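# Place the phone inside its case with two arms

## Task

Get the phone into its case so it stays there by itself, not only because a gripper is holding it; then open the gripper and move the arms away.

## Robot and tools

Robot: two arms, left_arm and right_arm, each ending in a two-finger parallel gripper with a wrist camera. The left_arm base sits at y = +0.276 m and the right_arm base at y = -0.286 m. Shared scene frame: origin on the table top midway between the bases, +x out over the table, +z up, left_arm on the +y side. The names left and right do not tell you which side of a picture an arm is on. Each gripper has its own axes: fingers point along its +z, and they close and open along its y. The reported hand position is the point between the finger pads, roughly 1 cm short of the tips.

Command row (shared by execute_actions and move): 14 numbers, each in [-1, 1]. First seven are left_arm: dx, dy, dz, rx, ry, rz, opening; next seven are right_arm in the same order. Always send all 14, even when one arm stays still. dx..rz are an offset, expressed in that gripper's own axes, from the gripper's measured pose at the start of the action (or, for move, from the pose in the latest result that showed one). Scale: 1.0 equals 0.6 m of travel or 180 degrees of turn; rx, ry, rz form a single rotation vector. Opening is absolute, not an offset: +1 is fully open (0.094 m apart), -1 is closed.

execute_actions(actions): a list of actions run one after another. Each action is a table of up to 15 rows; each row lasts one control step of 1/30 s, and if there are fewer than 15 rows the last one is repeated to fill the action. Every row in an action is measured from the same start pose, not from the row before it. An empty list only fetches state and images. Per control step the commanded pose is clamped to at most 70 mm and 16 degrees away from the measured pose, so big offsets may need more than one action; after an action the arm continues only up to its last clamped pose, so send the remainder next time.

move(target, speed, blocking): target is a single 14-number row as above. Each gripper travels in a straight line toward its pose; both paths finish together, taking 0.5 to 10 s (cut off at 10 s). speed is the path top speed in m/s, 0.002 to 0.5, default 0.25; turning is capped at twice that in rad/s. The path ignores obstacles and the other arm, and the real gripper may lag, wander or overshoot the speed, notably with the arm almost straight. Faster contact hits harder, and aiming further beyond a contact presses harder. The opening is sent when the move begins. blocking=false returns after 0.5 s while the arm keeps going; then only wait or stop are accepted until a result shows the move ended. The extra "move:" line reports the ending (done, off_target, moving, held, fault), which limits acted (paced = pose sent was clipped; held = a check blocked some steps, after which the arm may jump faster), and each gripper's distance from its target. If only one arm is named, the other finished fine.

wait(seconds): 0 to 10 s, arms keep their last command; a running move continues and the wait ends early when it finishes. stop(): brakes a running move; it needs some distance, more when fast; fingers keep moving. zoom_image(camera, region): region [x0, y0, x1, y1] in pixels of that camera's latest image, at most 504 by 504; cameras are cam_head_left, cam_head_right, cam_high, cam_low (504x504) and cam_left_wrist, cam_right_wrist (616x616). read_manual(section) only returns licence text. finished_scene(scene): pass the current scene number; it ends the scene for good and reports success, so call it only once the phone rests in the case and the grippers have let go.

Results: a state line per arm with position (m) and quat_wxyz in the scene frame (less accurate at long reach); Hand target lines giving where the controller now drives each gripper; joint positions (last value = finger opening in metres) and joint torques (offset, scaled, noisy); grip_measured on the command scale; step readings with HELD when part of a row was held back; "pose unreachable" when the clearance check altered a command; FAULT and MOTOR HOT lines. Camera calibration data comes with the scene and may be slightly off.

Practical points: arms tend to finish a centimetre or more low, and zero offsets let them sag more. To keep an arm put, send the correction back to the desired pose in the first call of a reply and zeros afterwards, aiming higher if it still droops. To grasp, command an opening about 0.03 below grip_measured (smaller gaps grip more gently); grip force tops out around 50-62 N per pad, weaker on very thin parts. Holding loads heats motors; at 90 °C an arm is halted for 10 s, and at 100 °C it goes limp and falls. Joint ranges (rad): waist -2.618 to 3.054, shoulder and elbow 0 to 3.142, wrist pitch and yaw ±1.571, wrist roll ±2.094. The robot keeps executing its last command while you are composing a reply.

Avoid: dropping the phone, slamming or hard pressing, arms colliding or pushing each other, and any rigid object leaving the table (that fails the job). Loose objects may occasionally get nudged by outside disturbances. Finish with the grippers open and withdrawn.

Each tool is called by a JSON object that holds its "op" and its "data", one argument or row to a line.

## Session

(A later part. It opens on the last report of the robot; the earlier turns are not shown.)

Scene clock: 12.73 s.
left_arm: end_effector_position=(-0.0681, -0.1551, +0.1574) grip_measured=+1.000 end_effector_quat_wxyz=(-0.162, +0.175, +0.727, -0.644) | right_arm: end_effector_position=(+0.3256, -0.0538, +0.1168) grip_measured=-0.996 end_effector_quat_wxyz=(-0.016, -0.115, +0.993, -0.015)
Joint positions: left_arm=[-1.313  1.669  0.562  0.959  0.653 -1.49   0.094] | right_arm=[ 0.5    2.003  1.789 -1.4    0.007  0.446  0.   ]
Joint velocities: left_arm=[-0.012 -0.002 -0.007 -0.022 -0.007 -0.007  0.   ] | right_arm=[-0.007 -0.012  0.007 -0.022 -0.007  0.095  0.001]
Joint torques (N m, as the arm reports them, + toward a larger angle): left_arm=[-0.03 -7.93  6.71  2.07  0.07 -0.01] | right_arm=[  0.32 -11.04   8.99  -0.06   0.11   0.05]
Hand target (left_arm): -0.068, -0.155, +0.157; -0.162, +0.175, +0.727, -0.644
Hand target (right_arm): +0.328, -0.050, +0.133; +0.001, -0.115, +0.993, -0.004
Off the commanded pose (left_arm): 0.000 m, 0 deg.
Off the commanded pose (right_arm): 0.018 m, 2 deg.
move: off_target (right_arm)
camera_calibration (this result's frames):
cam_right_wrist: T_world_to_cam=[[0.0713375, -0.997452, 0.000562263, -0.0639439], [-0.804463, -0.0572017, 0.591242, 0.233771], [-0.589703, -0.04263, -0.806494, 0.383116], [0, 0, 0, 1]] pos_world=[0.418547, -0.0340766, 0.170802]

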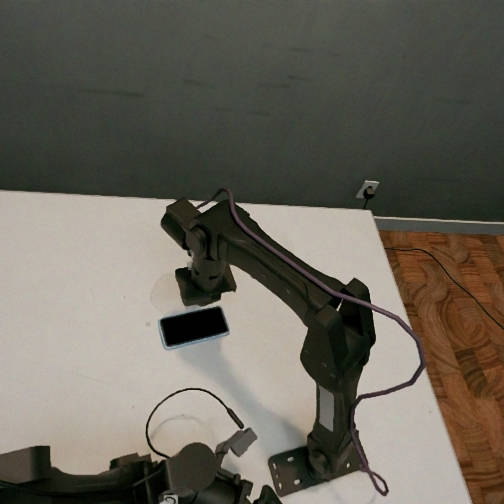

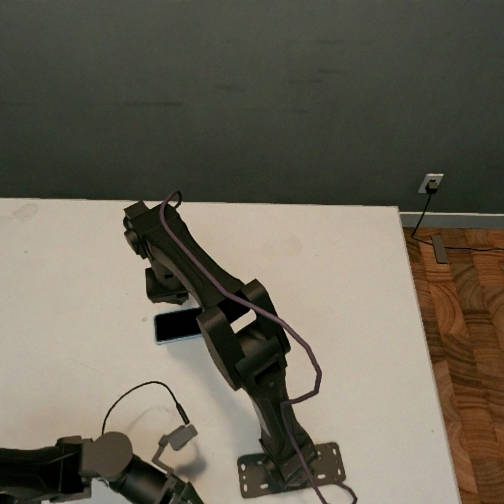

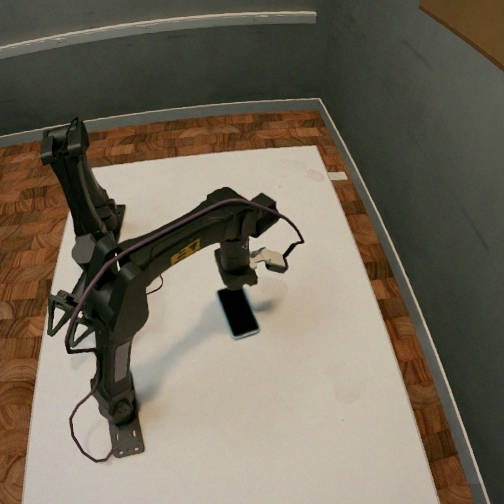

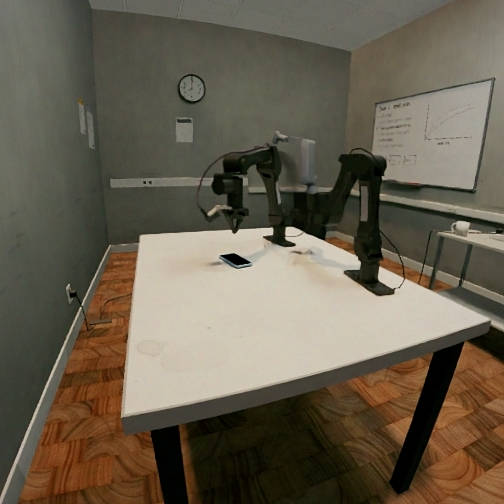

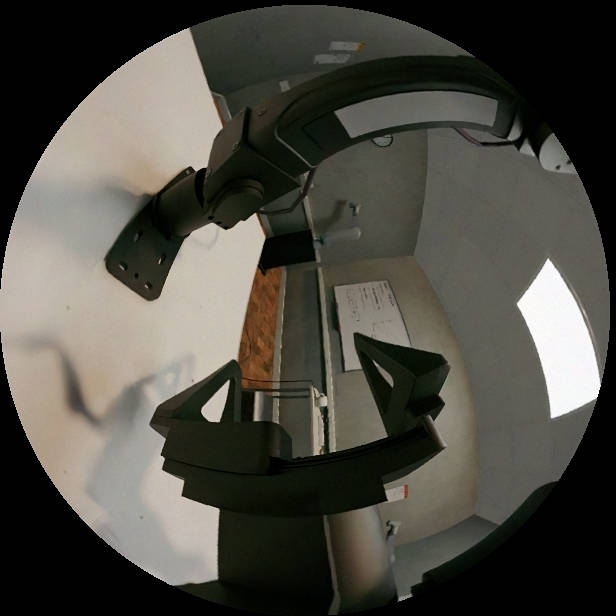

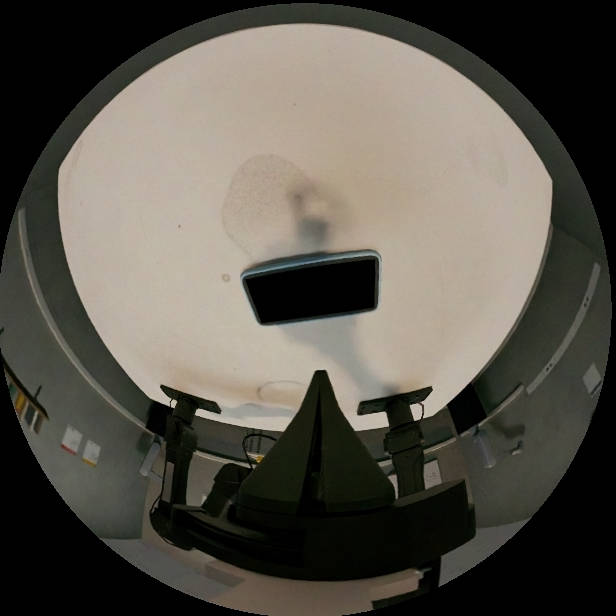

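{"op": "move", "data": {
  "target": [0,0,0,0,0,0,1, 0.028,0,0.135,-0.008,-0.01,0,1],
  "speed": 0.12
}}

Scene clock: 14.30 s.
left_arm: end_effector_position=(-0.0681, -0.1551, +0.1574) grip_measured=+1.000 end_effector_quat_wxyz=(-0.162, +0.175, +0.727, -0.644) | right_arm: end_effector_position=(+0.3086, -0.0670, +0.0280) grip_measured=+1.000 end_effector_quat_wxyz=(-0.018, -0.114, +0.993, -0.014)
Joint positions: left_arm=[-1.313  1.669  0.562  0.959  0.653 -1.49   0.094] | right_arm=[ 0.5    1.977  1.394 -1.033  0.005  0.448  0.094]
Joint velocities: left_arm=[ 0.002  0.007  0.012 -0.022 -0.051  0.007  0.   ] | right_arm=[ 0.002 -0.002 -0.032  0.051  0.066 -0.022  0.   ]
Joint torques (N m, as the arm reports them, + toward a larger angle): left_arm=[-0.02 -7.94  6.71  2.06  0.07 -0.02] | right_arm=[  0.99 -11.75   4.75   0.27  -0.03   0.12]
Hand target (left_arm): -0.068, -0.155, +0.157; -0.162, +0.175, +0.727, -0.644
Hand target (right_arm): +0.308, -0.060, +0.036; -0.002, -0.115, +0.993, -0.000
Off the commanded pose (left_arm): 0.000 m, 0 deg.
Off the commanded pose (right_arm): 0.011 m, 2 deg.
move: off_target (right_arm)
camera_calibration (this result's frames):
cam_right_wrist: T_world_to_cam=[[0.0697162, -0.997567, 0.00025539, -0.0752751], [-0.802503, -0.0559318, 0.594021, 0.271237], [-0.592562, -0.0416178, -0.804449, 0.301834], [0, 0, 0, 1]] pos_world=[0.401771, -0.0473595, 0.0817091]

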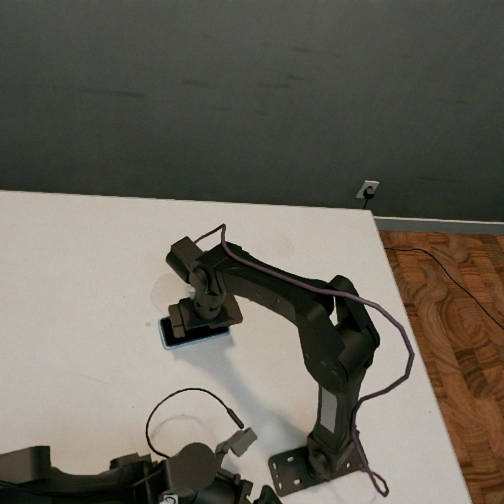

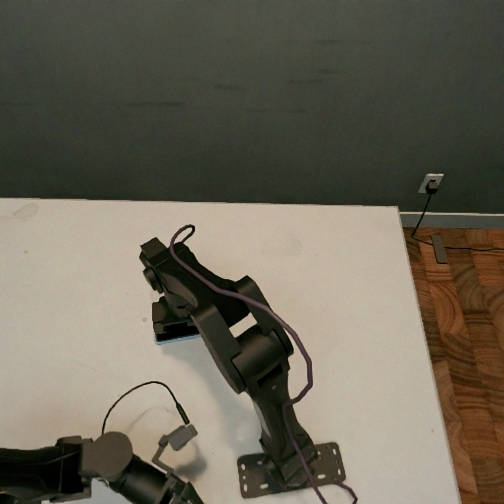

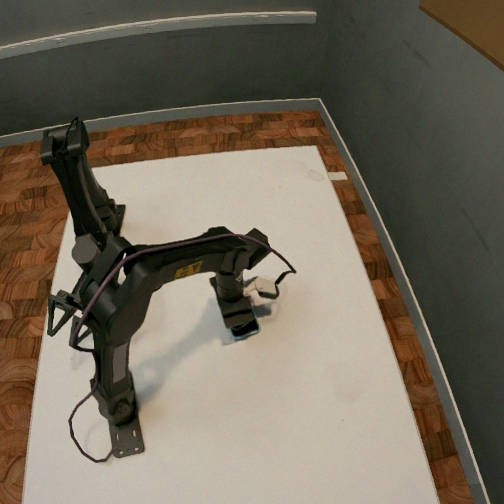

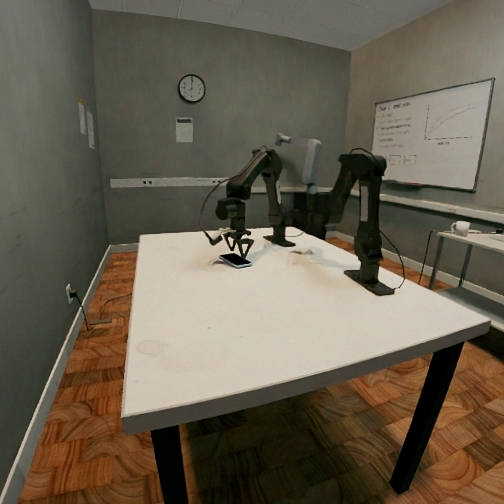

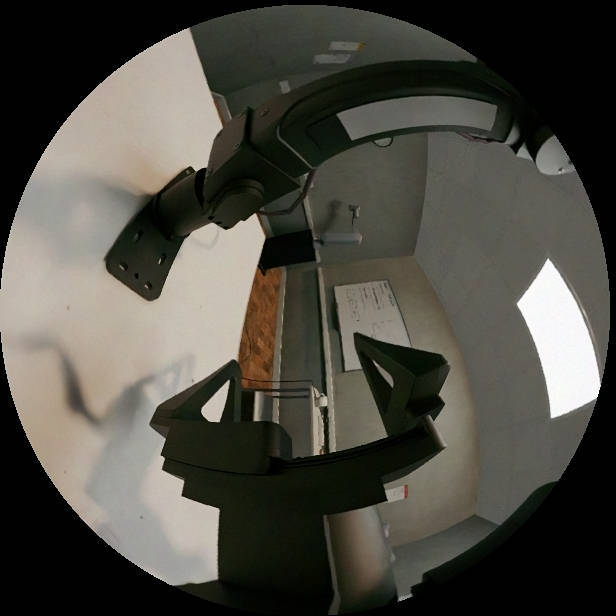

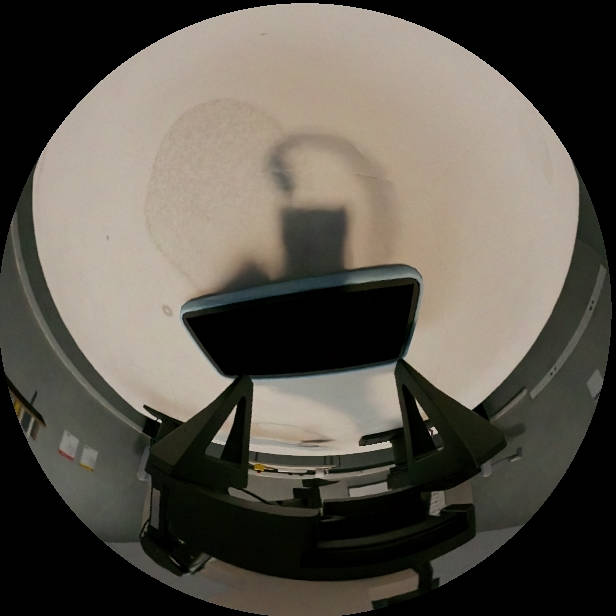

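{"op": "move", "data": {
  "target": [0,0,0,0,0,0,1, 0,0.022,-0.005,-0.008,-0.01,0,1],
  "speed": 0.05
}}

{"op": "move", "data": {
  "target": [0,0,0,0,0,0,1, 0,0,0.07,0,0,0,1],
  "speed": 0.03
}}

{"op": "zoom_image", "data": {
  "camera": "cam_right_wrist",
  "region": [150, 260, 480, 440]
}}

Scene clock: 15.33 s.
left_arm: end_effector_position=(-0.0681, -0.1551, +0.1574) grip_measured=+1.000 end_effector_quat_wxyz=(-0.162, +0.175, +0.727, -0.644) | right_arm: end_effector_position=(+0.3063, -0.0589, +0.0279) grip_measured=+1.000 end_effector_quat_wxyz=(-0.013, -0.116, +0.993, -0.010)
Joint positions: left_arm=[-1.313  1.669  0.562  0.959  0.653 -1.49   0.094] | right_arm=[ 0.521  1.977  1.394 -1.02   0.003  0.464  0.094]
Joint velocities: left_arm=[-0.002  0.002 -0.007  0.007 -0.007 -0.022  0.   ] | right_arm=[-0.017 -0.012 -0.027 -0.066 -0.022  0.022  0.   ]
Joint torques (N m, as the arm reports them, + toward a larger angle): left_arm=[-0.03 -7.94  6.74  2.06  0.09 -0.01] | right_arm=[  0.57 -10.14   4.92   0.36  -0.01   0.12]
Hand target (left_arm): -0.068, -0.155, +0.157; -0.162, +0.175, +0.727, -0.644
Hand target (right_arm): +0.306, -0.054, +0.031; -0.004, -0.114, +0.993, -0.001
Off the commanded pose (left_arm): 0.000 m, 0 deg.
Off the commanded pose (right_arm): 0.006 m, 2 deg.
move: done
camera_calibration (this result's frames):
cam_right_wrist: T_world_to_cam=[[0.0742589, -0.997203, -0.00851473, -0.0681873], [-0.807875, -0.0651616, 0.585741, 0.271222], [-0.584657, -0.0366176, -0.810454, 0.298715], [0, 0, 0, 1]] pos_world=[0.398823, -0.039385, 0.0826481]

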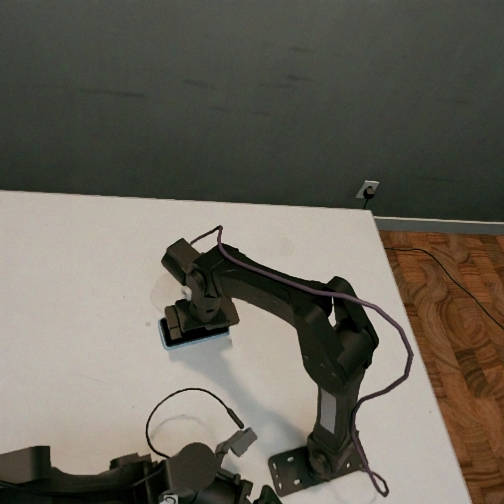

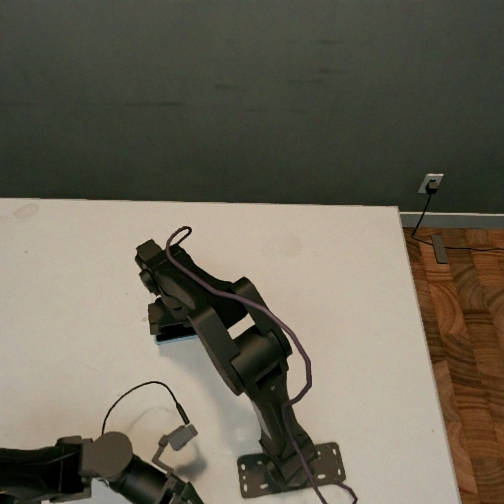

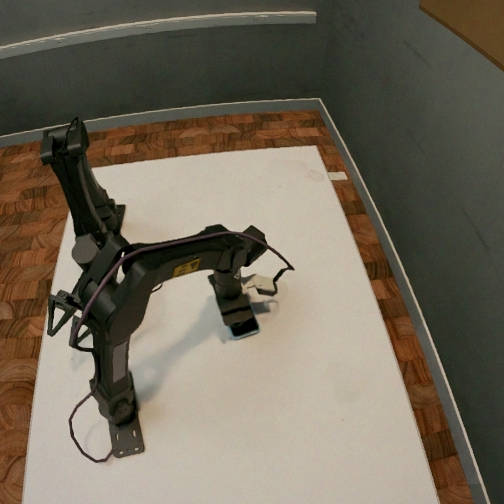

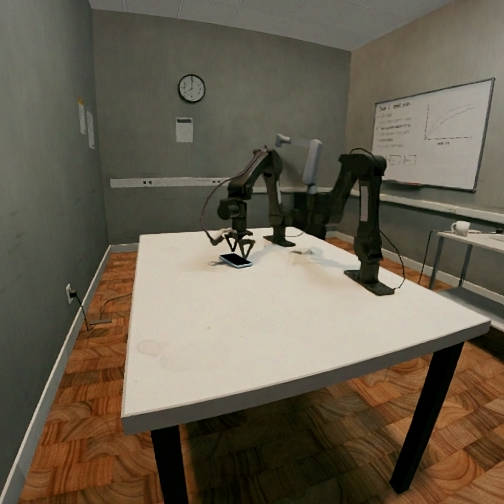

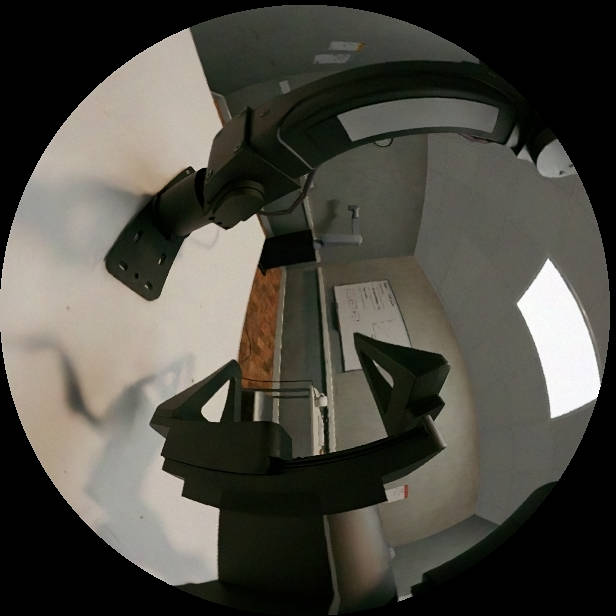

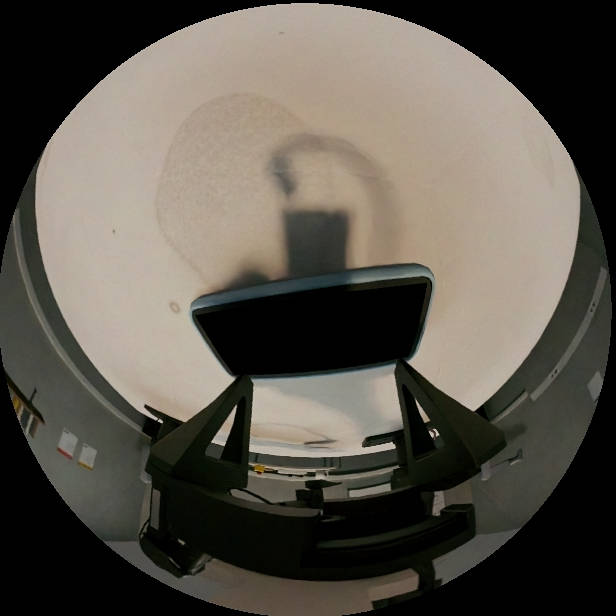

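Scene clock: 16.97 s.
left_arm: end_effector_position=(-0.0681, -0.1551, +0.1574) grip_measured=+1.000 end_effector_quat_wxyz=(-0.162, +0.175, +0.727, -0.644) | right_arm: end_effector_position=(+0.3056, -0.0592, +0.0135) grip_measured=+1.000 end_effector_quat_wxyz=(-0.013, -0.115, +0.993, -0.006)
Joint positions: left_arm=[-1.313  1.669  0.562  0.959  0.653 -1.49   0.094] | right_arm=[ 0.518  1.99   1.352 -0.96  -0.005  0.463  0.094]
Joint velocities: left_arm=[-0.012 -0.002 -0.037  0.022 -0.051 -0.007  0.   ] | right_arm=[ 0.002 -0.002  0.017  0.051 -0.051 -0.051  0.   ]
Joint torques (N m, as the arm reports them, + toward a larger angle): left_arm=[ 0.   -7.93  6.72  2.07  0.09 -0.02] | right_arm=[ 0.03 -5.86  1.57  1.03  0.15 -0.04]
Hand target (left_arm): -0.068, -0.155, +0.157; -0.162, +0.175, +0.727, -0.644
Hand target (right_arm): +0.304, -0.061, -0.012; -0.014, -0.116, +0.993, -0.011
Off the commanded pose (left_arm): 0.000 m, 0 deg.
Off the commanded pose (right_arm): 0.028 m, 1 deg.
move: off_target (right_arm)
camera_calibration (this result's frames):
cam_right_wrist: T_world_to_cam=[[0.0717108, -0.997268, -0.0177169, -0.067668], [-0.807082, -0.0684537, 0.586458, 0.278571], [-0.586069, -0.0277564, -0.809786, 0.28763], [0, 0, 0, 1]] pos_world=[0.398253, -0.0404304, 0.0683496]

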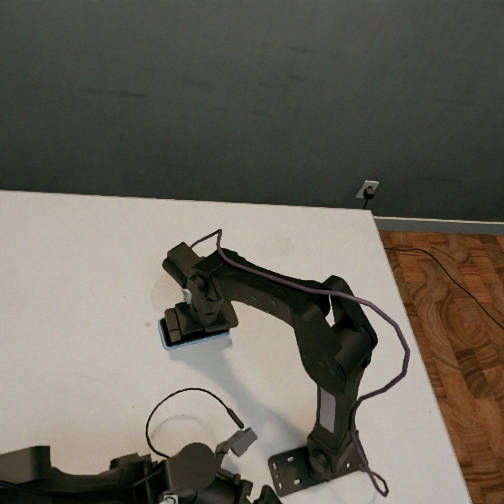

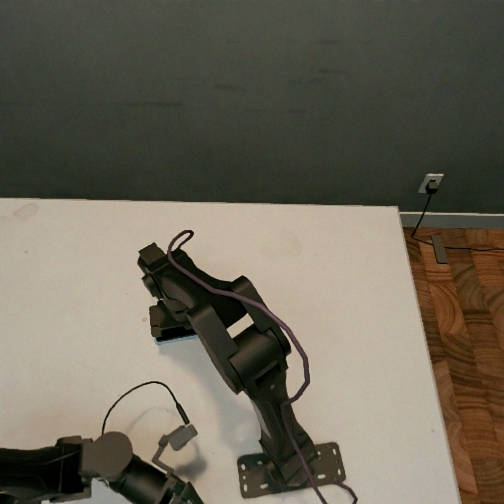

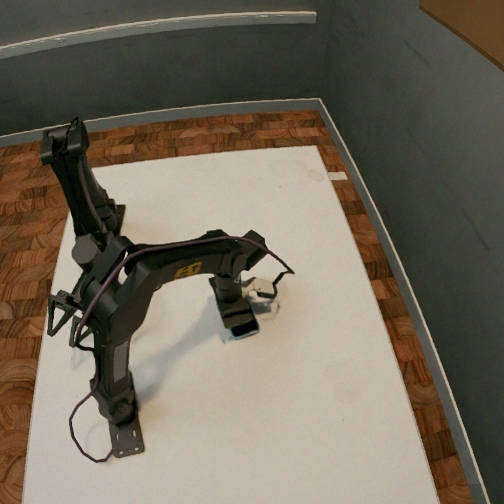

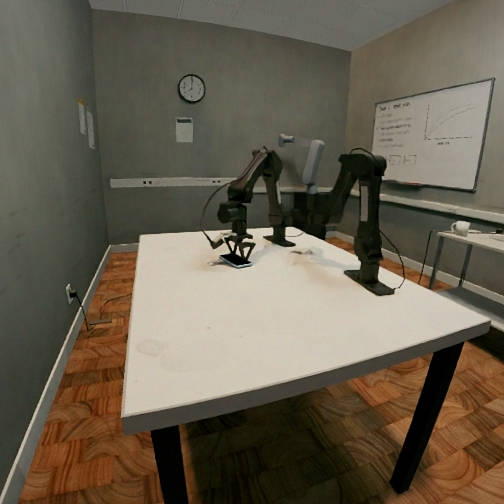

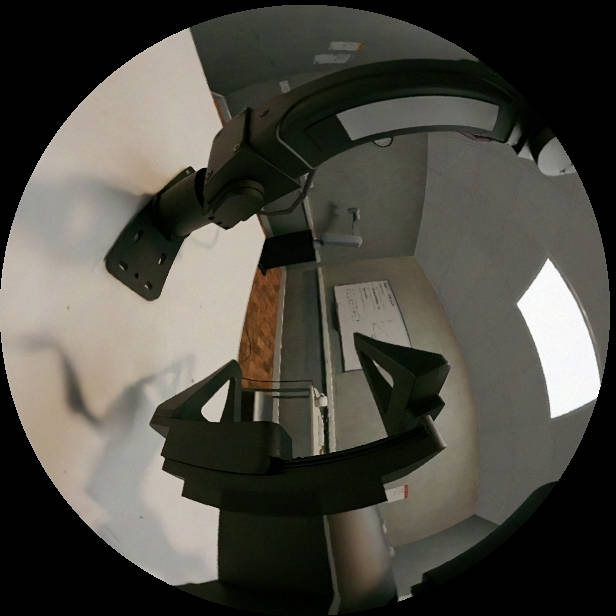

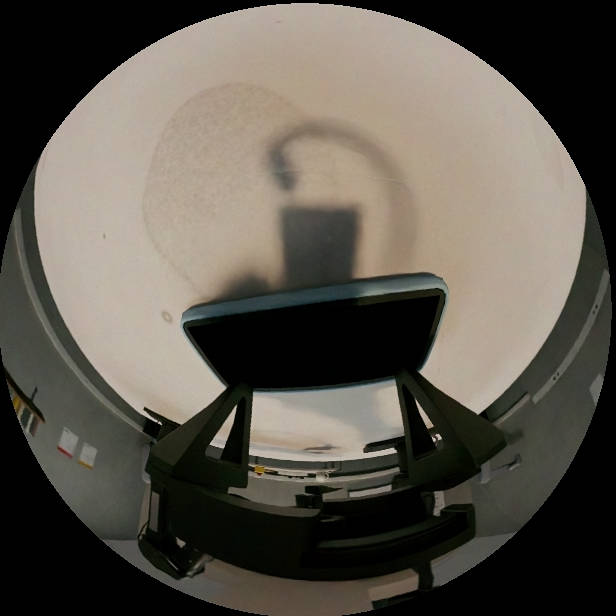

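Region (150, 260, 480, 440) of cam_right_wrist's 616x616 image, scaled by 1.527, with more detail than that image has; it fills the top 275 rows of this view, and the rest is white.

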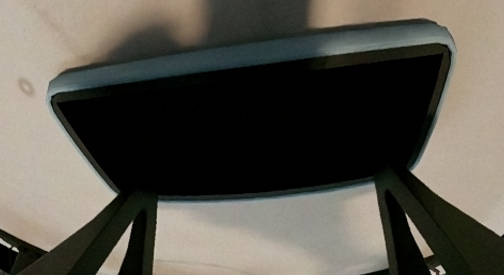

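{"op": "move", "data": {
  "target": [0,0,0,0,0,0,1, 0.1,-0.1,-0.25,0,0,0,1],
  "speed": 0.25
}}

{"op": "zoom_image", "data": {
  "camera": "cam_head_left",
  "region": [140, 280, 250, 370]
}}

{"op": "zoom_image", "data": {
  "camera": "cam_high",
  "region": [190, 260, 290, 360]
}}

{"op": "zoom_image", "data": {
  "camera": "cam_low",
  "region": [200, 225, 280, 280]
}}

Scene clock: 18.57 s.
left_arm: end_effector_position=(-0.0681, -0.1551, +0.1574) grip_measured=+1.000 end_effector_quat_wxyz=(-0.162, +0.175, +0.727, -0.644) | right_arm: end_effector_position=(+0.2581, -0.1283, +0.1533) grip_measured=+1.000 end_effector_quat_wxyz=(-0.026, -0.114, +0.993, -0.011)
Joint positions: left_arm=[-1.313  1.669  0.562  0.959  0.653 -1.49   0.094] | right_arm=[ 0.434  1.629  1.465 -1.463 -0.005  0.382  0.094]
Joint velocities: left_arm=[ 0.002 -0.002 -0.027  0.037 -0.022  0.051  0.   ] | right_arm=[-0.007  0.007 -0.012 -0.037 -0.007  0.022  0.   ]
Joint torques (N m, as the arm reports them, + toward a larger angle): left_arm=[-0.01 -7.92  6.73  2.07  0.08 -0.01] | right_arm=[-0.88 -6.85  8.79 -0.06  0.06 -0.1 ]
Hand target (left_arm): -0.068, -0.155, +0.157; -0.162, +0.175, +0.727, -0.644
Hand target (right_arm): +0.262, -0.129, +0.164; -0.013, -0.115, +0.993, -0.004
Off the commanded pose (left_arm): 0.000 m, 0 deg.
Off the commanded pose (right_arm): 0.014 m, 2 deg.
move: off_target (right_arm)
camera_calibration (this result's frames):
cam_right_wrist: T_world_to_cam=[[0.069443, -0.997569, -0.00585002, -0.131982], [-0.792841, -0.0587486, 0.606591, 0.147994], [-0.60546, -0.0374853, -0.794993, 0.37254], [0, 0, 0, 1]] pos_world=[0.352058, -0.109002, 0.205622]

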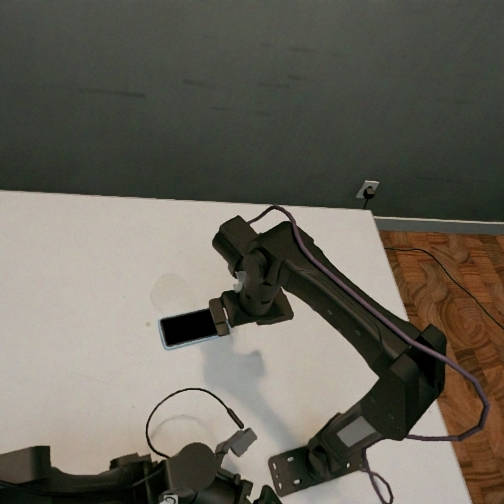

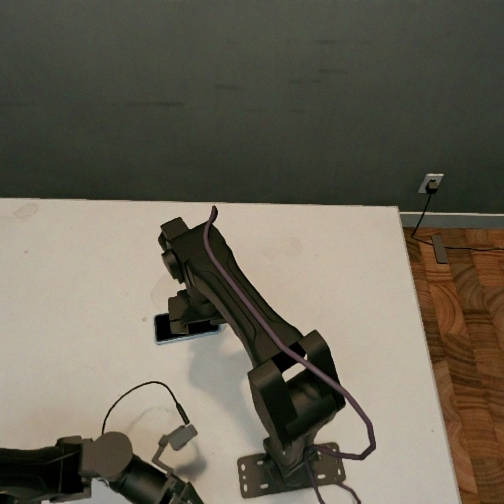

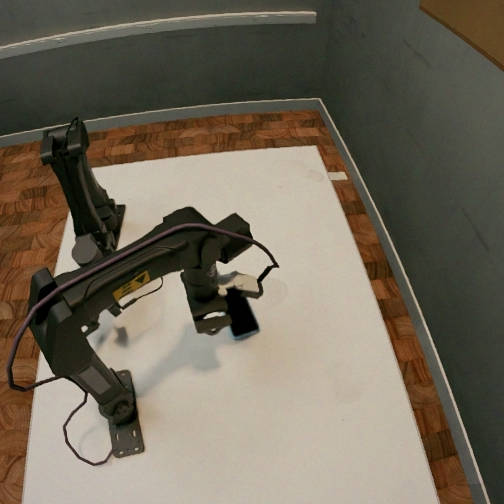

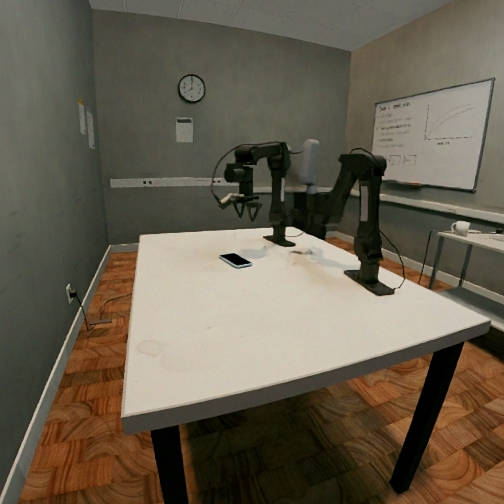

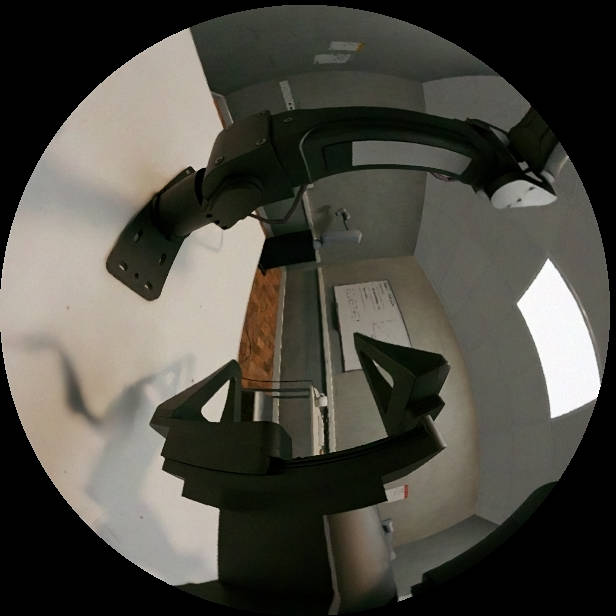

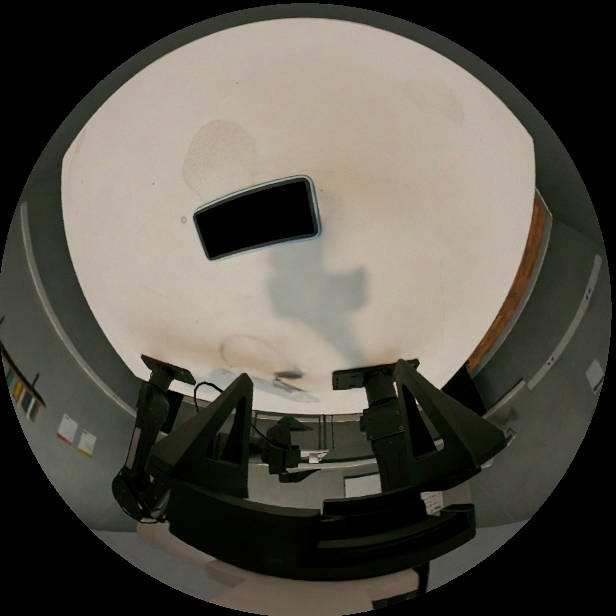

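Region (140, 280, 250, 370) of cam_head_left's 504x504 image, scaled by 4.582, with more detail than that image has; it fills the top 412 rows of this view, and the rest is white.

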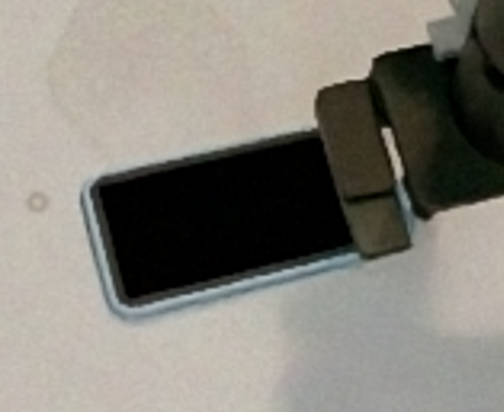

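Region (190, 260, 290, 360) of cam_high's 504x504 image, scaled by 5.040, with more detail than that image has.

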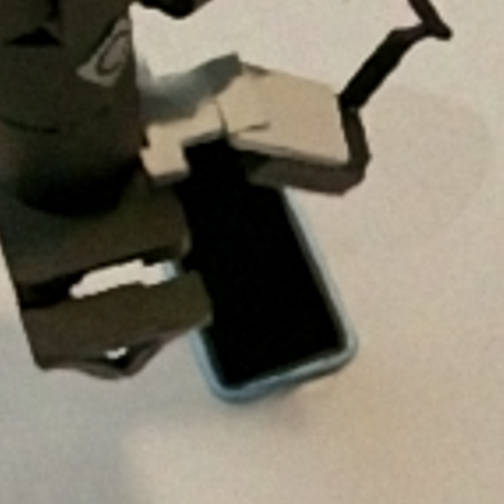

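Region (200, 225, 280, 280) of cam_low's 504x504 image, scaled by 6.300, with more detail than that image has; it fills the top 346 rows of this view, and the rest is white.

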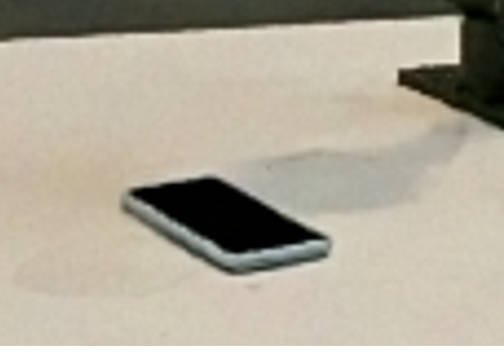

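{"op": "zoom_image", "data": {
  "camera": "cam_right_wrist",
  "region": [170, 160, 340, 275]
}}

Region (170, 160, 340, 275) of cam_right_wrist's 616x616 image, scaled by 2.965, with more detail than that image has; it fills the top 341 rows of this view, and the rest is white.

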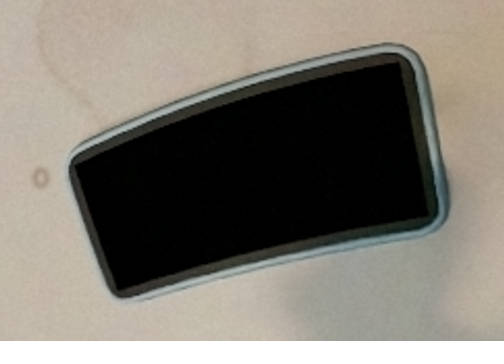

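{"op": "move", "data": {
  "target": [0,0,0,0,0,0,1, -0.143,0.2,0.19,-0.01,-0.015,0,-1],
  "speed": 0.2
}}

{"op": "move", "data": {
  "target": [0,0,0,0,0,0,1, 0,0,0.085,0,0,0,-1],
  "speed": 0.035
}}

Scene clock: 20.30 s.
left_arm: end_effector_position=(-0.0681, -0.1551, +0.1574) grip_measured=+1.000 end_effector_quat_wxyz=(-0.162, +0.175, +0.727, -0.644) | right_arm: end_effector_position=(+0.3006, -0.0126, +0.0219) grip_measured=-0.996 end_effector_quat_wxyz=(-0.029, -0.118, +0.992, -0.019)
Joint positions: left_arm=[-1.313  1.669  0.562  0.959  0.653 -1.49   0.094] | right_arm=[ 0.619  2.118  1.578 -1.1   -0.008  0.559  0.   ]
Joint velocities: left_arm=[ 0.002 -0.002 -0.022  0.007  0.037 -0.022  0.   ] | right_arm=[-0.007 -0.002 -0.027 -0.022 -0.007  0.066 -0.   ]
Joint torques (N m, as the arm reports them, + toward a larger angle): left_arm=[ 0.   -7.93  6.72  2.08  0.07 -0.02] | right_arm=[  0.4  -11.03   9.23   0.25   0.04   0.14]
Hand target (left_arm): -0.068, -0.155, +0.157; -0.162, +0.175, +0.727, -0.644
Hand target (right_arm): +0.312, +0.003, +0.035; -0.003, -0.114, +0.993, +0.004
Off the commanded pose (left_arm): 0.000 m, 0 deg.
Off the commanded pose (right_arm): 0.022 m, 4 deg.
move: off_target (right_arm)
camera_calibration (this result's frames):
cam_right_wrist: T_world_to_cam=[[0.0768832, -0.996994, 0.00957716, -0.0228], [-0.789343, -0.0549963, 0.611484, 0.267075], [-0.609119, -0.0545725, -0.791199, 0.298954], [0, 0, 0, 1]] pos_world=[0.394665, 0.00827132, 0.0734389]

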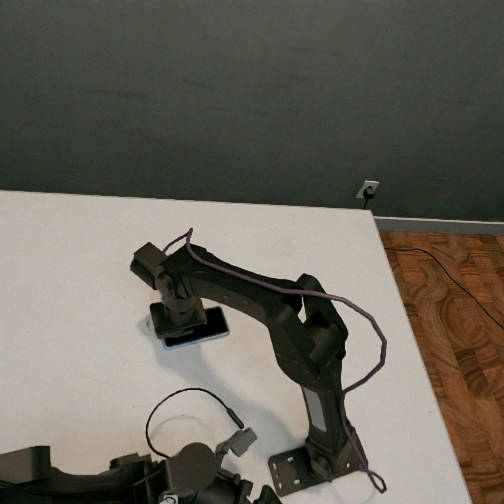

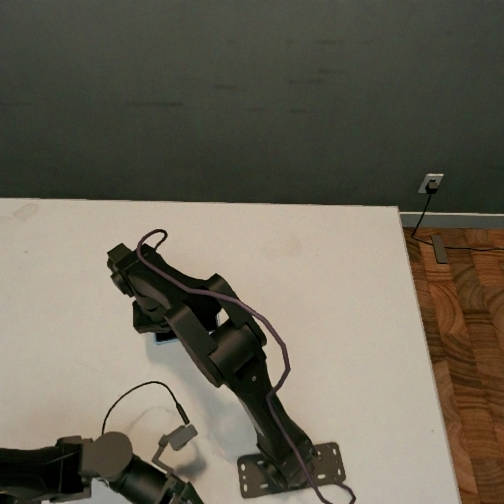

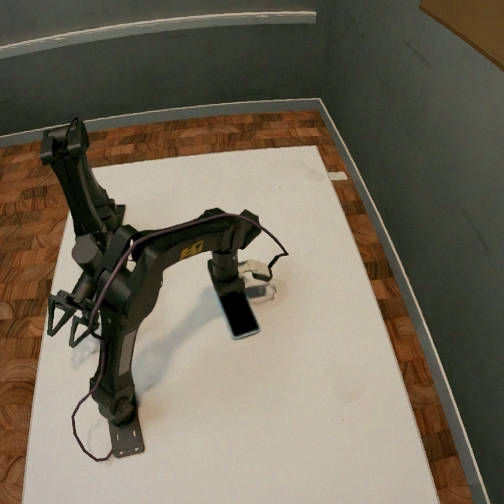

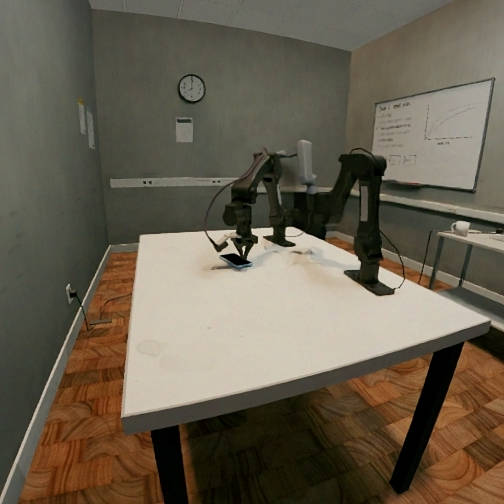

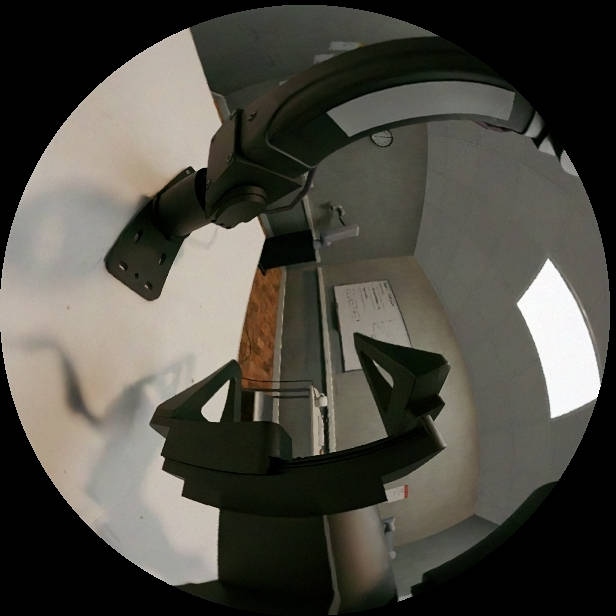

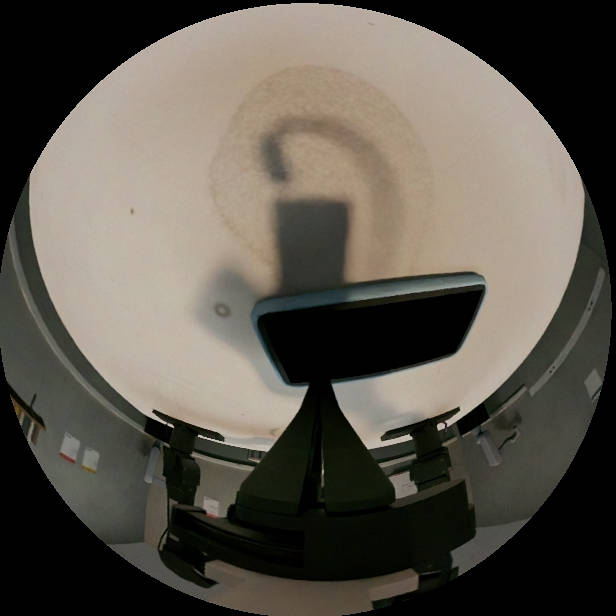

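Scene clock: 22.00 s.
left_arm: end_effector_position=(-0.0681, -0.1551, +0.1574) grip_measured=+1.000 end_effector_quat_wxyz=(-0.162, +0.175, +0.727, -0.644) | right_arm: end_effector_position=(+0.3002, -0.0129, +0.0129) grip_measured=-0.996 end_effector_quat_wxyz=(-0.019, -0.118, +0.993, -0.010)
Joint positions: left_arm=[-1.313  1.669  0.562  0.959  0.653 -1.49   0.094] | right_arm=[ 0.619  2.102  1.518 -1.029 -0.008  0.559  0.   ]
Joint velocities: left_arm=[-0.007  0.002  0.007 -0.037  0.007  0.051  0.   ] | right_arm=[ 0.002  0.002  0.007  0.037  0.081 -0.007  0.001]
Joint torques (N m, as the arm reports them, + toward a larger angle): left_arm=[-0.03 -7.94  6.72  2.06  0.08 -0.01] | right_arm=[-0.11 -5.02  0.49  1.14  0.05 -0.01]
Hand target (left_arm): -0.068, -0.155, +0.157; -0.162, +0.175, +0.727, -0.644
Hand target (right_arm): +0.296, -0.017, -0.026; -0.031, -0.118, +0.992, -0.020
Off the commanded pose (left_arm): 0.000 m, 0 deg.
Off the commanded pose (right_arm): 0.042 m, 2 deg.
move: off_target (right_arm)
camera_calibration (this result's frames):
cam_right_wrist: T_world_to_cam=[[0.0768664, -0.997011, -0.00775611, -0.0228232], [-0.800461, -0.0663472, 0.595701, 0.275713], [-0.594436, -0.039581, -0.803169, 0.287477], [0, 0, 0, 1]] pos_world=[0.393338, 0.00691643, 0.066473]

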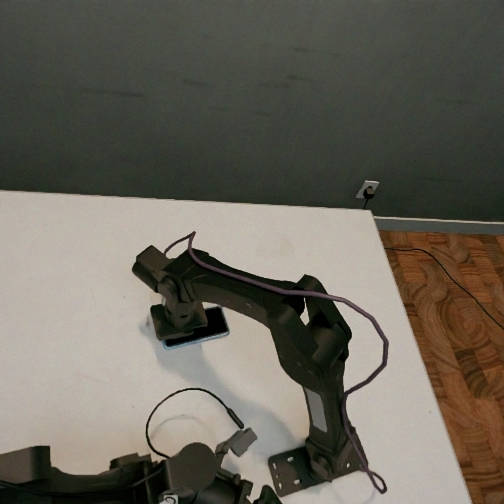

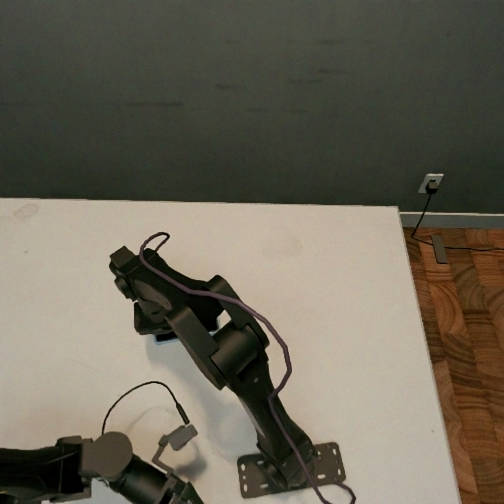

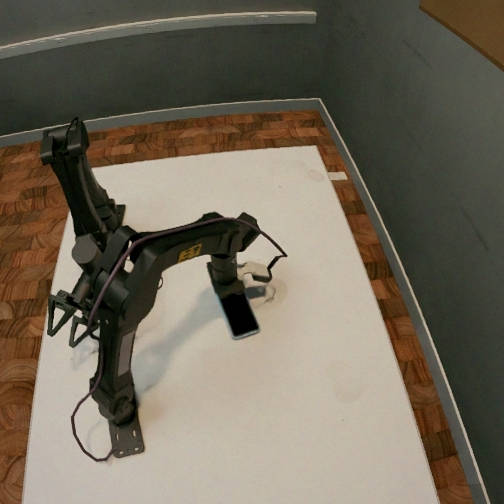

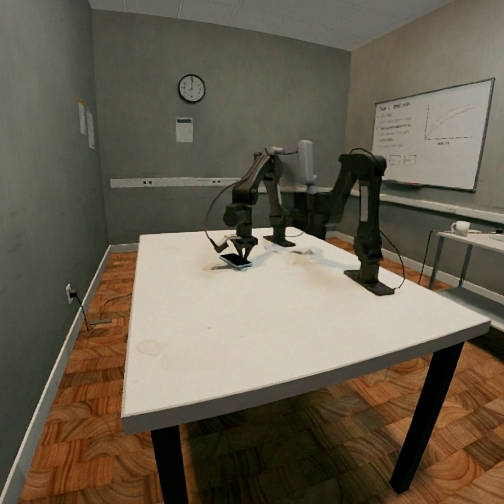

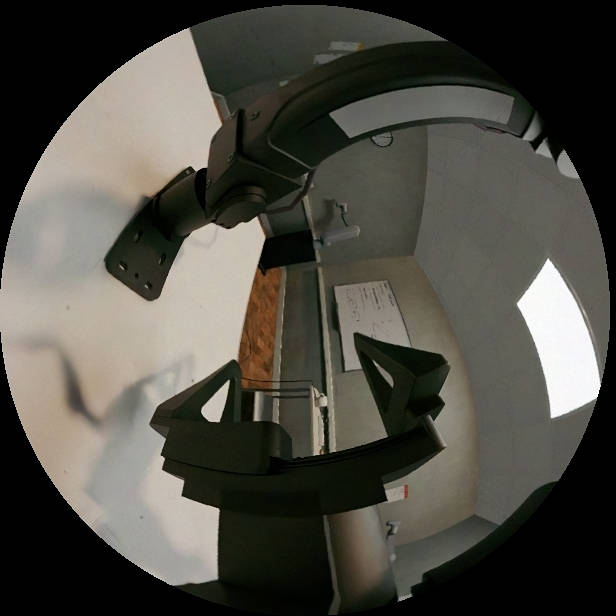

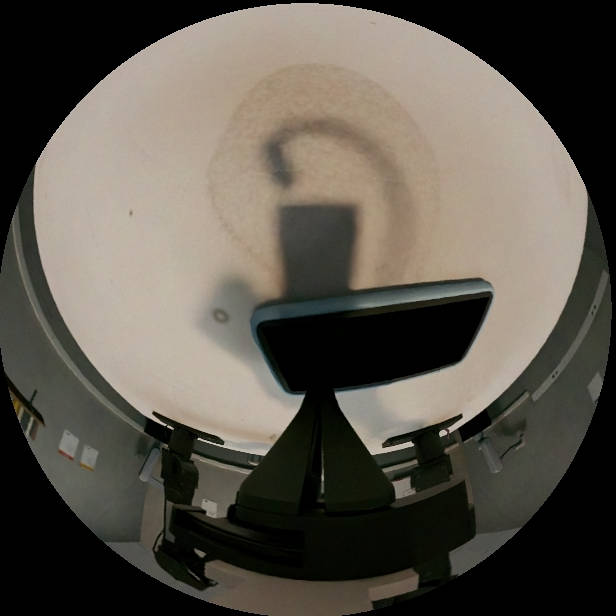

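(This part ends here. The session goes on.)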